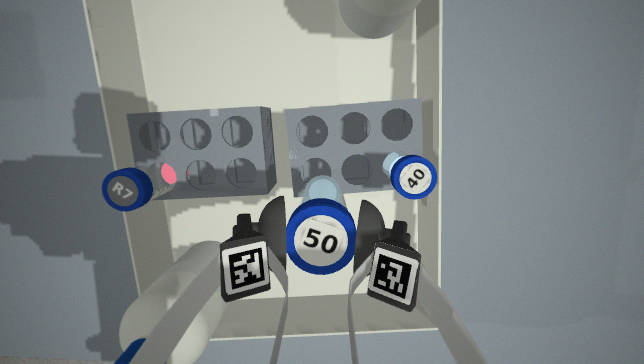

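Scene clock: 321.50 s.
r1.base_odometry: x=-1.571 y=-1.186 heading=+0.089 (m, m, rad; r1's odometry frame)
r1.turned_by_wheels: +0.000 (rad since the last result)
r1.turned_by_imu: +0.000 (rad since the last result)
r1.base_tilt: forward=-1.7 right=+0.6 (deg)
r1.lidar_m: 2.51 2.45 1.79 1.73 1.79 2.46 1.10 0.75 1.00 0.96 1.00 0.78
r1.head_depth_mm: 2700 2984 1015 794 652 565 1175 / 2687 2963 1024 794 620 566 1177 / 2700 2980 1020 704 605 552 1176 / - - 862 704 649 553 1179 / 2544 2904 1026 742 650 554 1175 / 2643 2960 1027 705 543 554 1177 / 2637 2924 1035 800 623 554 1180
r1.base_status: not commanded
r1.joint_positions: lift_m=+1.099 arm_m=+0.330 wrist_yaw_rad=+0.001 wrist_pitch_rad=-1.569 wrist_roll_rad=+0.002 gripper_m=+0.006 head_pan_rad=-1.577 head_tilt_rad=-0.790
r1.joint_status: all done
r1.motor_effort: left_wheel=-2(2) right_wheel=+1(1) lift_m=+42(42) arm_m=-4(4) wrist_yaw_rad=-1(0) wrist_pitch_rad=-1(1) wrist_roll_rad=+0(0) gripper_m=-12(11) head_pan_rad=+3(4) head_tilt_rad=-6(7) (%)
r1.hand_pose: x=-0.0217 y=-0.4517 z=+0.9814 quat_wxyz=(+0.500, +0.499, -0.500, -0.500) (m; r1's base frame)
r1.wrist_depth_mm: 359 296 297 294 293 347 345 / 366 298 329 350 307 356 354 / 379 369 368 370 364 367 371 / 387 323 375 377 379 379 381 / 403 241 297 151 389 396 389 / 420 413 - 404 404 405 404 / - - - - - - -
r2.base_odometry: x=+1.936 y=-0.603 heading=+0.110 (m, m, rad; r2's odometry frame)
r2.turned_by_wheels: +0.000 (rad since the last result)
r2.turned_by_imu: +0.000 (rad since the last result)
r2.base_tilt: forward=-0.1 right=-2.1 (deg)
r2.lidar_m: 1.51 2.44 1.76 1.69 1.74 2.35 2.51 0.51 0.36 0.35 0.36 0.48
r2.head_depth_mm: - - - - - - 1102 / - - - - - - - / 2678 - - - - - 1092 / 745 1457 992 728 - 1251 1091 / 2648 2988 987 724 645 582 1088 / 2681 3026 1043 797 644 581 1090 / 2644 3029 1030 791 642 579 1084
r2.base_status: not commanded
r2.joint_positions: lift_m=+1.097 arm_m=+0.020 wrist_yaw_rad=+0.001 wrist_pitch_rad=-1.559 wrist_roll_rad=+0.003 gripper_m=+0.060 head_pan_rad=-1.563 head_tilt_rad=-0.704
r2.joint_status: not commanded
r2.motor_effort: left_wheel=+1(1) right_wheel=-1(1) lift_m=+45(45) arm_m=-4(4) wrist_yaw_rad=-1(1) wrist_pitch_rad=+0(0) wrist_roll_rad=+0(1) gripper_m=+1(1) head_pan_rad=-2(3) head_tilt_rad=+0(0) (%)
r2.hand_pose: x=-0.0217 y=-0.1444 z=+0.9791 quat_wxyz=(+0.503, +0.497, -0.503, -0.498) (m; r2's base frame)
r2.wrist_depth_mm: 346 348 358 355 355 361 359 / - - - - - - - / - - - - - - - / - - - - - - - / - - - - - - - / - - - - - - - / - - - - - - -
pictures: none
No camera images: the call's "cameras" was empty. Leave "cameras" out to get every camera's image.

Scene clock: 332.57 s.
r1.base_odometry: x=-2.567 y=-1.274 heading=+0.089 (m, m, rad; r1's odometry frame)
r1.turned_by_wheels: +0.000 (rad since the last result)
r1.turned_by_imu: -0.002 (rad since the last result)
r1.base_tilt: forward=-1.8 right=+0.6 (deg)
r1.lidar_m: 1.75 2.45 1.79 1.73 1.79 1.84 1.77 0.40 0.29 0.28 0.29 0.44
r1.head_depth_mm: 748 851 934 803 663 576 685 / 754 841 936 823 590 572 685 / 752 838 926 785 598 568 682 / - - 901 667 597 566 675 / 2606 2983 2490 1119 918 777 697 / 2614 2967 2532 1964 1504 1336 1136 / 2608 2924 1071 1160 1519 1368 1174
r1.base_status: done
r1.joint_positions: lift_m=+1.099 arm_m=+0.330 wrist_yaw_rad=+0.001 wrist_pitch_rad=-1.569 wrist_roll_rad=+0.002 gripper_m=+0.006 head_pan_rad=-1.577 head_tilt_rad=-0.790
r1.joint_status: not commanded
r1.motor_effort: left_wheel=-2(3) right_wheel=+1(1) lift_m=+41(41) arm_m=-4(4) wrist_yaw_rad=-1(1) wrist_pitch_rad=-1(1) wrist_roll_rad=-1(0) gripper_m=-10(10) head_pan_rad=+3(3) head_tilt_rad=-7(6) (%)
r1.hand_pose: x=-0.0217 y=-0.4517 z=+0.9814 quat_wxyz=(+0.500, +0.499, -0.500, -0.500) (m; r1's base frame)
r1.wrist_depth_mm: 358 - - 373 343 349 346 / 368 - - 321 355 376 372 / 376 - - 332 394 384 381 / 388 - 835 334 412 397 393 / 400 - - 150 348 375 347 / 420 - - - - - - / - - - - - - -
r2.base_odometry: x=+1.936 y=-0.603 heading=+0.110 (m, m, rad; r2's odometry frame)
r2.turned_by_wheels: +0.000 (rad since the last result)
r2.turned_by_imu: +0.000 (rad since the last result)
r2.base_tilt: forward=-0.1 right=-2.0 (deg)
r2.lidar_m: 1.51 2.45 1.76 1.69 1.74 2.36 2.51 0.51 0.36 0.35 0.36 0.48
r2.head_depth_mm: - - - - - - 1106 / - - - - - - - / 2674 - - - - - 1094 / 2648 2959 1000 728 - 1254 1092 / 2637 2983 982 725 647 582 1087 / 2678 3011 1040 795 644 580 1087 / 2666 3013 1036 794 641 580 1084
r2.base_status: not commanded
r2.joint_positions: lift_m=+1.097 arm_m=+0.020 wrist_yaw_rad=+0.001 wrist_pitch_rad=-1.559 wrist_roll_rad=+0.003 gripper_m=+0.060 head_pan_rad=-1.563 head_tilt_rad=-0.704
r2.joint_status: not commanded
r2.motor_effort: left_wheel=+1(0) right_wheel=-1(1) lift_m=+45(45) arm_m=-4(4) wrist_yaw_rad=-1(1) wrist_pitch_rad=+1(1) wrist_roll_rad=-1(1) gripper_m=+1(1) head_pan_rad=-2(2) head_tilt_rad=+1(2) (%)
r2.hand_pose: x=-0.0217 y=-0.1444 z=+0.9791 quat_wxyz=(+0.503, +0.497, -0.503, -0.498) (m; r2's base frame)
r2.wrist_depth_mm: 351 349 353 357 359 359 363 / - - - - - - - / - - - - - - - / - - - - - - - / - - - - - - - / - - - - - - - / - - - - - - -
pictures: none
No camera images: the call's "cameras" was empty. Leave "cameras" out to get every camera's image.

Scene clock: 337.30 s.
r1.base_odometry: x=-2.923 y=-1.306 heading=+0.089 (m, m, rad; r1's odometry frame)
r1.turned_by_wheels: +0.000 (rad since the last result)
r1.turned_by_imu: +0.000 (rad since the last result)
r1.base_tilt: forward=-1.8 right=+0.6 (deg)
r1.lidar_m: 2.11 2.46 1.79 1.73 1.79 1.46 1.41 1.46 0.29 0.28 0.29 0.40
r1.head_depth_mm: 2738 2991 2518 1942 1586 810 709 / 2687 2981 2513 1890 612 579 696 / 747 841 906 778 597 569 683 / - 869 640 785 597 565 673 / 730 828 916 810 642 561 668 / 727 826 912 821 661 557 661 / 724 818 904 827 679 555 662
r1.base_status: done
r1.joint_positions: lift_m=+1.099 arm_m=+0.450 wrist_yaw_rad=+0.001 wrist_pitch_rad=-1.568 wrist_roll_rad=+0.002 gripper_m=+0.006 head_pan_rad=-1.577 head_tilt_rad=-0.790
r1.joint_status: all done
r1.motor_effort: left_wheel=-2(5) right_wheel=+1(2) lift_m=+41(42) arm_m=+5(4) wrist_yaw_rad=-1(1) wrist_pitch_rad=-1(1) wrist_roll_rad=+0(0) gripper_m=-12(12) head_pan_rad=+3(3) head_tilt_rad=-7(6) (%)
r1.hand_pose: x=-0.0217 y=-0.5711 z=+0.9814 quat_wxyz=(+0.500, +0.499, -0.500, -0.500) (m; r1's base frame)
r1.wrist_depth_mm: 374 372 362 395 308 - - / 384 383 381 378 319 - - / 380 381 374 364 329 - - / 383 398 403 402 339 - - / 388 422 397 151 349 - - / 368 414 421 366 366 - - / 379 380 378 372 372 - -
r2.base_odometry: x=+1.936 y=-0.603 heading=+0.110 (m, m, rad; r2's odometry frame)
r2.turned_by_wheels: +0.000 (rad since the last result)
r2.turned_by_imu: +0.000 (rad since the last result)
r2.base_tilt: forward=-0.1 right=-2.0 (deg)
r2.lidar_m: 1.51 2.45 1.77 1.69 1.74 2.35 2.51 0.51 0.36 0.35 0.36 0.48
r2.head_depth_mm: - - - - - - 1103 / - - - - - - - / 2687 - - - - - 1097 / 2630 2986 997 730 - 1249 1092 / 2650 2984 979 725 645 583 1086 / 2623 3004 1044 796 645 581 1090 / 2654 3021 1035 794 641 579 1084
r2.base_status: not commanded
r2.joint_positions: lift_m=+1.097 arm_m=+0.020 wrist_yaw_rad=+0.001 wrist_pitch_rad=-1.559 wrist_roll_rad=+0.003 gripper_m=+0.060 head_pan_rad=-1.563 head_tilt_rad=-0.704
r2.joint_status: not commanded
r2.motor_effort: left_wheel=+1(1) right_wheel=-1(1) lift_m=+46(46) arm_m=-4(4) wrist_yaw_rad=-1(1) wrist_pitch_rad=+1(0) wrist_roll_rad=-1(1) gripper_m=+1(1) head_pan_rad=-2(3) head_tilt_rad=+1(2) (%)
r2.hand_pose: x=-0.0217 y=-0.1444 z=+0.9791 quat_wxyz=(+0.503, +0.497, -0.503, -0.498) (m; r2's base frame)
r2.wrist_depth_mm: 354 350 353 356 356 355 366 / - - - - - - - / - - - - - - - / - - - - - - - / - - - - - - - / - - - - - - - / - - - - - - -
pictures: r1_wrist_camera
camera_calibration (this result's frames):
r1_wrist_camera: T_world_to_cam=[[-0.999006, -0.042107, -0.014638, -0.0348668], [-0.0441729, 0.979234, 0.197865, 0.389292], [0.00600258, 0.198314, -0.98012, 1.23915], [0, 0, 0, 1]] pos_world=[-0.0250742, -0.628418, 1.13698]
Images, in order (width x height): r1_wrist_camera 644x364.

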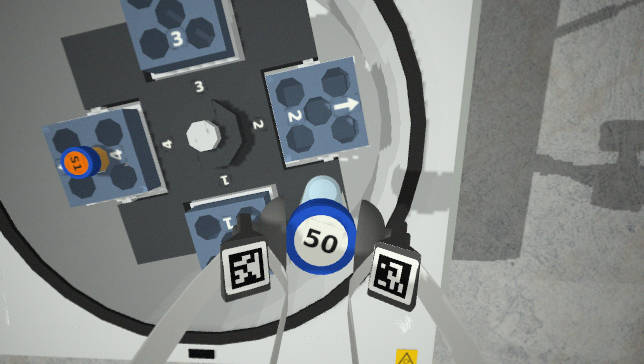

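Scene clock: 338.93 s.
r1.base_odometry: x=-2.923 y=-1.306 heading=+0.089 (m, m, rad; r1's odometry frame)
r1.turned_by_wheels: +0.000 (rad since the last result)
r1.turned_by_imu: +0.000 (rad since the last result)
r1.base_tilt: forward=-1.6 right=+0.5 (deg)
r1.lidar_m: 2.10 2.45 1.79 1.73 1.80 1.46 1.41 1.46 0.29 0.28 0.29 0.40
r1.head_depth_mm: - - 2425 1943 1593 808 711 / - 2973 2518 1897 612 580 697 / - 842 904 779 597 569 683 / - - 921 782 597 567 674 / 731 829 920 809 642 561 667 / 728 821 913 821 661 557 661 / 725 821 904 827 675 554 663
r1.base_status: not commanded
r1.joint_positions: lift_m=+1.010 arm_m=+0.509 wrist_yaw_rad=+0.001 wrist_pitch_rad=-1.568 wrist_roll_rad=+0.002 gripper_m=+0.006 head_pan_rad=-1.577 head_tilt_rad=-0.790
r1.joint_status: all done
r1.motor_effort: left_wheel=-2(2) right_wheel=+0(1) lift_m=+29(33) arm_m=+5(5) wrist_yaw_rad=-1(1) wrist_pitch_rad=-1(1) wrist_roll_rad=-1(1) gripper_m=-11(11) head_pan_rad=+3(3) head_tilt_rad=-5(6) (%)
r1.hand_pose: x=-0.0217 y=-0.6302 z=+0.8926 quat_wxyz=(+0.501, +0.499, -0.500, -0.500) (m; r1's base frame)
r1.wrist_depth_mm: 291 262 291 291 223 224 949 / 297 274 295 398 232 233 994 / 304 303 300 301 262 240 - / 308 309 307 282 302 - - / 294 315 319 150 259 - - / 334 332 330 331 262 - - / 351 344 319 371 272 - -
r2.base_odometry: x=+1.936 y=-0.603 heading=+0.110 (m, m, rad; r2's odometry frame)
r2.turned_by_wheels: +0.000 (rad since the last result)
r2.turned_by_imu: +0.000 (rad since the last result)
r2.base_tilt: forward=-0.1 right=-2.0 (deg)
r2.lidar_m: 1.51 2.45 1.76 1.69 1.75 2.36 2.51 0.50 0.36 0.35 0.36 0.48
r2.head_depth_mm: - - - - - - 1104 / - - - - - - - / 2685 - - - - - 1095 / 2657 3021 1000 726 - 1252 1089 / 2654 2985 981 726 647 584 1086 / 2671 2989 1040 795 644 580 1086 / 2660 3055 1032 790 642 578 1088
r2.base_status: not commanded
r2.joint_positions: lift_m=+1.097 arm_m=+0.020 wrist_yaw_rad=+0.001 wrist_pitch_rad=-1.559 wrist_roll_rad=+0.003 gripper_m=+0.060 head_pan_rad=-1.563 head_tilt_rad=-0.704
r2.joint_status: not commanded
r2.motor_effort: left_wheel=+1(1) right_wheel=-1(0) lift_m=+45(46) arm_m=-4(4) wrist_yaw_rad=-1(1) wrist_pitch_rad=+0(0) wrist_roll_rad=+0(0) gripper_m=+1(1) head_pan_rad=-3(2) head_tilt_rad=+2(2) (%)
r2.hand_pose: x=-0.0217 y=-0.1444 z=+0.9791 quat_wxyz=(+0.503, +0.497, -0.503, -0.498) (m; r2's base frame)
r2.wrist_depth_mm: 351 350 355 358 359 356 360 / - - - - - - - / - - - - - - - / - - - - - - - / - - - - - - - / - - - - - - - / - - - - - - -
pictures: r1_head_camera (sideways: a quarter turn clockwise sets it upright), r1_wrist_camera
camera_calibration (this result's frames):
r1_head_camera: T_world_to_cam=[[0.0483338, 0.671214, -0.739687, 0.983593], [0.997947, -0.0636065, 0.00749112, -0.0171326], [-0.0420207, -0.73853, -0.67291, 0.835402], [0, 0, 0, 1]] pos_world=[0.00466075, -0.0443213, 1.28983]
r1_wrist_camera: T_world_to_cam=[[-0.999006, -0.0421106, -0.0146285, -0.0386645], [-0.0441731, 0.97928, 0.197637, 0.464934], [0.00600282, 0.198087, -0.980166, 1.16372], [0, 0, 0, 1]] pos_world=[-0.0250741, -0.687446, 1.04819]
Images, in order (width x height): r1_head_camera 896x504, r1_wrist_camera 644x364.

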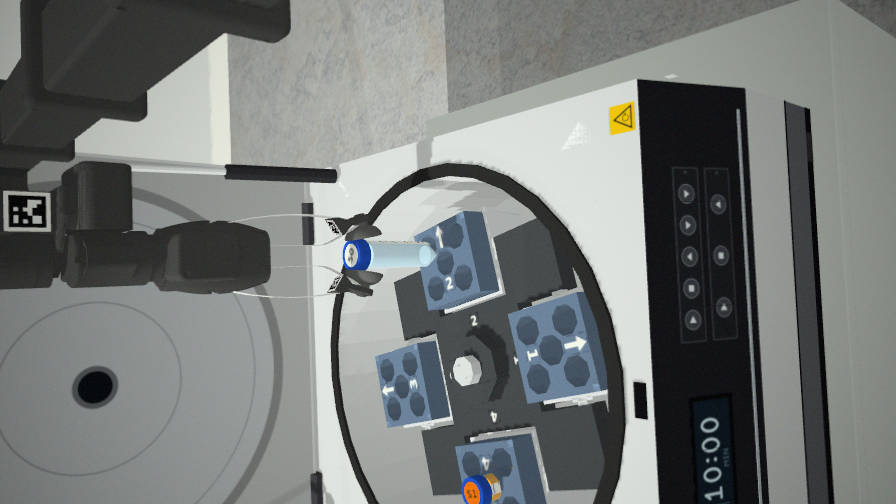

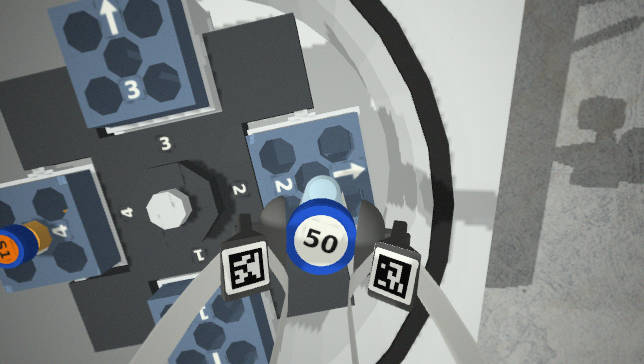

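execute_actions:
  actions:
    - {"r1":{"base":{"translate_m":0.004},"joints":{"lift_m":0.99,"arm_m":0.511}}}
  cameras: []

execute_actions:
  actions:
    - {"r1":{"joints":{"lift_m":0.95}}}
  cameras: ["r1_wrist_camera","r1_head_camera"]

execute_actions:
  actions:
    - {"r1":{"joints":{"lift_m":0.914}}}
  cameras: ["r1_wrist_camera","r1_head_camera"]

Scene clock: 344.47 s.
r1.base_odometry: x=-2.919 y=-1.306 heading=+0.089 (m, m, rad; r1's odometry frame)
r1.turned_by_wheels: +0.000 (rad since the last result)
r1.turned_by_imu: -0.001 (rad since the last result)
r1.base_tilt: forward=-1.6 right=+0.7 (deg)
r1.lidar_m: 2.10 2.45 1.80 1.73 1.79 1.47 1.41 1.47 0.29 0.28 0.29 0.40
r1.head_depth_mm: 2634 - 2314 1948 1589 810 712 / - 3021 2485 1884 613 574 695 / - 853 906 785 597 568 684 / - - 916 775 599 565 673 / 732 830 919 826 642 561 667 / 727 825 910 822 664 558 662 / 724 819 904 825 677 555 663
r1.base_status: done
r1.joint_positions: lift_m=+0.990 arm_m=+0.511 wrist_yaw_rad=+0.001 wrist_pitch_rad=-1.568 wrist_roll_rad=+0.002 gripper_m=+0.006 head_pan_rad=-1.577 head_tilt_rad=-0.790
r1.joint_status: all done
r1.motor_effort: left_wheel=-2(4) right_wheel=+1(5) lift_m=+30(31) arm_m=+5(5) wrist_yaw_rad=-1(1) wrist_pitch_rad=-1(1) wrist_roll_rad=+0(1) gripper_m=-11(11) head_pan_rad=+3(4) head_tilt_rad=-7(7) (%)
r1.hand_pose: x=-0.0217 y=-0.6321 z=+0.8726 quat_wxyz=(+0.501, +0.499, -0.500, -0.500) (m; r1's base frame)
r1.wrist_depth_mm: 251 243 270 286 204 205 932 / 273 252 274 380 215 212 978 / 283 284 283 277 274 219 - / 289 289 288 261 273 225 - / 278 285 296 150 272 235 - / 292 312 308 311 240 - - / 337 322 296 358 262 - -
r2.base_odometry: x=+1.936 y=-0.603 heading=+0.110 (m, m, rad; r2's odometry frame)
r2.turned_by_wheels: +0.000 (rad since the last result)
r2.turned_by_imu: +0.000 (rad since the last result)
r2.base_tilt: forward=+0.0 right=-2.0 (deg)
r2.lidar_m: 1.51 2.46 1.76 1.69 1.74 2.36 2.51 0.50 0.36 0.35 0.36 0.48
r2.head_depth_mm: - - - - - - 1102 / - - - - - - - / 2703 - - - - - 1098 / 2662 2992 997 729 - 1257 1094 / 2655 2991 984 724 647 583 1089 / 2669 2998 1042 794 644 581 1090 / 2650 3012 1030 794 641 579 1081
r2.base_status: not commanded
r2.joint_positions: lift_m=+1.097 arm_m=+0.020 wrist_yaw_rad=+0.001 wrist_pitch_rad=-1.559 wrist_roll_rad=+0.003 gripper_m=+0.060 head_pan_rad=-1.563 head_tilt_rad=-0.704
r2.joint_status: not commanded
r2.motor_effort: left_wheel=+1(1) right_wheel=-1(1) lift_m=+45(46) arm_m=-4(4) wrist_yaw_rad=+0(1) wrist_pitch_rad=+0(0) wrist_roll_rad=+0(1) gripper_m=+1(1) head_pan_rad=-2(2) head_tilt_rad=+1(2) (%)
r2.hand_pose: x=-0.0217 y=-0.1444 z=+0.9791 quat_wxyz=(+0.503, +0.497, -0.503, -0.498) (m; r2's base frame)
r2.wrist_depth_mm: 346 347 353 360 358 359 358 / - - - - - - - / - - - - - - - / - - - - - - - / - - - - - - - / - - - - - - - / - - - - - - -
pictures: none
No camera images: the call's "cameras" was empty. Leave "cameras" out to get every camera's image.

Scene clock: 345.63 s.
r1.base_odometry: x=-2.919 y=-1.306 heading=+0.089 (m, m, rad; r1's odometry frame)
r1.turned_by_wheels: +0.000 (rad since the last result)
r1.turned_by_imu: +0.000 (rad since the last result)
r1.base_tilt: forward=-1.7 right=+0.7 (deg)
r1.lidar_m: 2.10 2.45 1.79 1.73 1.78 1.46 1.41 1.46 0.29 0.28 0.29 0.40
r1.head_depth_mm: 2672 2933 - 1851 1599 809 711 / 2652 - 2413 1887 613 573 697 / 716 869 908 786 596 569 683 / 710 - 899 764 596 566 674 / 731 828 919 826 644 562 667 / 727 823 912 821 665 556 661 / 725 820 904 825 677 553 661
r1.base_status: not commanded
r1.joint_positions: lift_m=+0.950 arm_m=+0.511 wrist_yaw_rad=+0.001 wrist_pitch_rad=-1.568 wrist_roll_rad=+0.002 gripper_m=+0.006 head_pan_rad=-1.577 head_tilt_rad=-0.790
r1.joint_status: all done
r1.motor_effort: left_wheel=-2(2) right_wheel=+1(1) lift_m=+29(31) arm_m=+5(5) wrist_yaw_rad=-1(1) wrist_pitch_rad=-1(1) wrist_roll_rad=+0(0) gripper_m=-12(11) head_pan_rad=+3(3) head_tilt_rad=-6(7) (%)
r1.hand_pose: x=-0.0217 y=-0.6321 z=+0.8326 quat_wxyz=(+0.501, +0.499, -0.500, -0.500) (m; r1's base frame)
r1.wrist_depth_mm: 208 212 229 284 168 168 902 / 214 219 234 344 216 172 927 / 237 247 243 239 248 178 962 / 252 247 248 221 266 183 986 / 259 235 256 150 246 188 - / 256 268 269 267 236 196 - / 281 274 261 277 265 203 -
r2.base_odometry: x=+1.936 y=-0.603 heading=+0.110 (m, m, rad; r2's odometry frame)
r2.turned_by_wheels: +0.000 (rad since the last result)
r2.turned_by_imu: +0.000 (rad since the last result)
r2.base_tilt: forward=-0.1 right=-1.9 (deg)
r2.lidar_m: 1.51 2.46 1.77 1.69 1.75 2.35 2.51 0.50 0.36 0.35 0.36 0.48
r2.head_depth_mm: - - - - - - 1105 / - - - - - - - / 2688 - - - - - 1096 / 2650 2996 995 729 - 1252 1089 / 2675 2998 983 725 647 583 1089 / 2643 3001 1040 794 644 581 1089 / 2666 3028 1036 791 642 580 1080
r2.base_status: not commanded
r2.joint_positions: lift_m=+1.097 arm_m=+0.020 wrist_yaw_rad=+0.001 wrist_pitch_rad=-1.559 wrist_roll_rad=+0.003 gripper_m=+0.060 head_pan_rad=-1.563 head_tilt_rad=-0.704
r2.joint_status: not commanded
r2.motor_effort: left_wheel=+1(1) right_wheel=-1(1) lift_m=+46(45) arm_m=-4(4) wrist_yaw_rad=+0(2) wrist_pitch_rad=+1(0) wrist_roll_rad=+0(0) gripper_m=+0(1) head_pan_rad=-2(3) head_tilt_rad=+2(2) (%)
r2.hand_pose: x=-0.0217 y=-0.1444 z=+0.9791 quat_wxyz=(+0.503, +0.497, -0.503, -0.498) (m; r2's base frame)
r2.wrist_depth_mm: 345 353 351 355 360 360 362 / - - - - - - - / - - - - - - - / - - - - - - - / - - - - - - - / - - - - - - - / - - - - - - -
pictures: r1_head_camera (sideways: a quarter turn clockwise sets it upright), r1_wrist_camera
camera_calibration (this result's frames):
r1_head_camera: T_world_to_cam=[[0.0483337, 0.671214, -0.739687, 0.983593], [0.997947, -0.0636062, 0.00749112, -0.0171326], [-0.0420205, -0.73853, -0.67291, 0.835402], [0, 0, 0, 1]] pos_world=[0.00466076, -0.0443213, 1.28983]
r1_wrist_camera: T_world_to_cam=[[-0.999006, -0.0421112, -0.0146285, -0.0396267], [-0.0441737, 0.97928, 0.197636, 0.478747], [0.0060027, 0.198086, -0.980166, 1.10531], [0, 0, 0, 1]] pos_world=[-0.0250741, -0.689443, 0.988194]
Images, in order (width x height): r1_head_camera 896x504, r1_wrist_camera 644x364.

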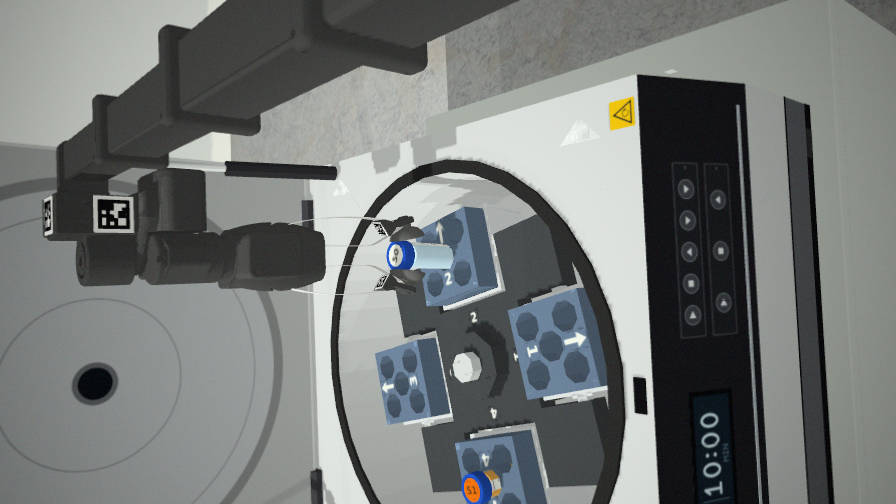

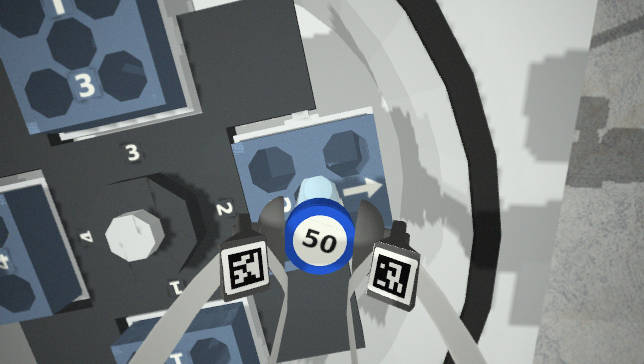

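Scene clock: 346.77 s.
r1.base_odometry: x=-2.919 y=-1.306 heading=+0.089 (m, m, rad; r1's odometry frame)
r1.turned_by_wheels: +0.000 (rad since the last result)
r1.turned_by_imu: +0.000 (rad since the last result)
r1.base_tilt: forward=-1.7 right=+0.8 (deg)
r1.lidar_m: 2.10 2.45 1.79 1.73 1.79 1.47 1.41 1.47 0.29 0.28 0.29 0.40
r1.head_depth_mm: 2665 2967 - - 1569 811 711 / 2690 2942 - 1466 611 574 696 / 727 830 907 784 597 570 682 / 735 - 894 773 597 566 674 / 732 831 917 827 642 562 668 / 728 826 909 822 663 557 662 / 725 820 906 827 677 553 663
r1.base_status: not commanded
r1.joint_positions: lift_m=+0.914 arm_m=+0.511 wrist_yaw_rad=+0.001 wrist_pitch_rad=-1.568 wrist_roll_rad=+0.002 gripper_m=+0.006 head_pan_rad=-1.577 head_tilt_rad=-0.790
r1.joint_status: all done
r1.motor_effort: left_wheel=-2(2) right_wheel=+1(1) lift_m=+30(30) arm_m=+5(5) wrist_yaw_rad=-1(1) wrist_pitch_rad=-2(1) wrist_roll_rad=-1(0) gripper_m=-11(11) head_pan_rad=+2(4) head_tilt_rad=-6(7) (%)
r1.hand_pose: x=-0.0217 y=-0.6322 z=+0.7966 quat_wxyz=(+0.501, +0.499, -0.500, -0.500) (m; r1's base frame)
r1.wrist_depth_mm: 172 193 194 280 167 134 135 / 177 199 201 309 217 137 138 / 211 208 205 209 223 142 143 / 214 213 212 187 236 147 147 / 201 199 220 150 243 153 153 / 231 207 226 198 236 157 159 / 238 236 234 236 264 162 -
r2.base_odometry: x=+1.936 y=-0.603 heading=+0.110 (m, m, rad; r2's odometry frame)
r2.turned_by_wheels: +0.000 (rad since the last result)
r2.turned_by_imu: +0.000 (rad since the last result)
r2.base_tilt: forward=+0.0 right=-2.0 (deg)
r2.lidar_m: 1.51 2.45 1.76 1.69 1.75 2.35 2.51 0.51 0.36 0.35 0.36 0.49
r2.head_depth_mm: - - - - - - 1107 / - - - - - - - / 2670 - - - - - 1092 / 2652 3027 995 730 - 1255 1094 / 2662 3009 983 726 647 582 1087 / 2655 2996 1044 798 645 581 1088 / 2683 3003 1037 792 642 579 1083
r2.base_status: not commanded
r2.joint_positions: lift_m=+1.097 arm_m=+0.020 wrist_yaw_rad=+0.001 wrist_pitch_rad=-1.559 wrist_roll_rad=+0.003 gripper_m=+0.060 head_pan_rad=-1.563 head_tilt_rad=-0.704
r2.joint_status: not commanded
r2.motor_effort: left_wheel=+1(1) right_wheel=-1(1) lift_m=+45(46) arm_m=-4(4) wrist_yaw_rad=-1(1) wrist_pitch_rad=+0(0) wrist_roll_rad=+0(0) gripper_m=+1(1) head_pan_rad=-2(2) head_tilt_rad=+1(2) (%)
r2.hand_pose: x=-0.0217 y=-0.1444 z=+0.9791 quat_wxyz=(+0.503, +0.497, -0.503, -0.498) (m; r2's base frame)
r2.wrist_depth_mm: 351 348 356 355 358 362 364 / - - - - - - - / - - - - - - - / - - - - - - - / - - - - - - - / - - - - - - - / - - - - - - -
pictures: r1_head_camera (sideways: a quarter turn clockwise sets it upright), r1_wrist_camera
camera_calibration (this result's frames):
r1_head_camera: T_world_to_cam=[[0.0483337, 0.671213, -0.739687, 0.983593], [0.997947, -0.0636062, 0.00749113, -0.0171326], [-0.0420205, -0.73853, -0.67291, 0.835402], [0, 0, 0, 1]] pos_world=[0.00466076, -0.0443213, 1.28983]
r1_wrist_camera: T_world_to_cam=[[-0.999006, -0.0421188, -0.0146133, -0.0401744], [-0.0441759, 0.979353, 0.197272, 0.486297], [0.00600271, 0.197721, -0.98024, 1.06987], [0, 0, 0, 1]] pos_world=[-0.025074, -0.689485, 0.952213]
Images, in order (width x height): r1_head_camera 896x504, r1_wrist_camera 644x364.

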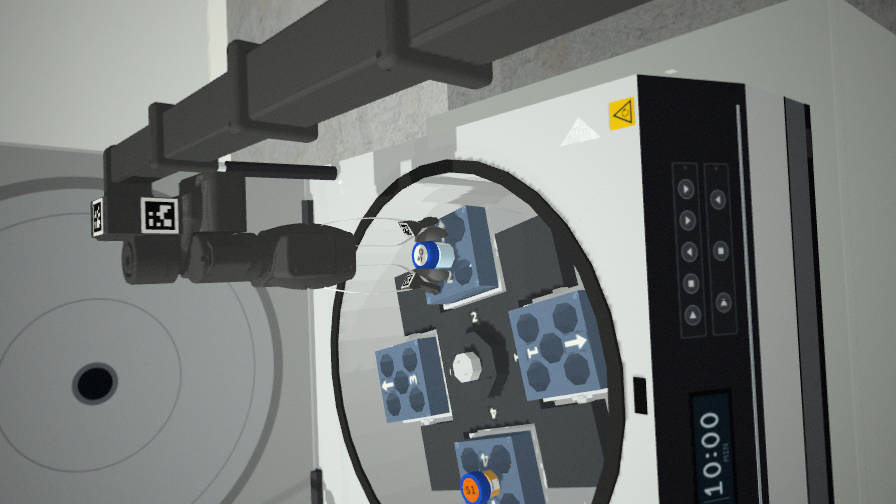

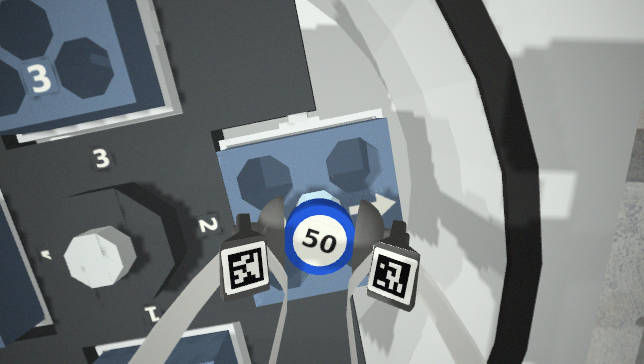

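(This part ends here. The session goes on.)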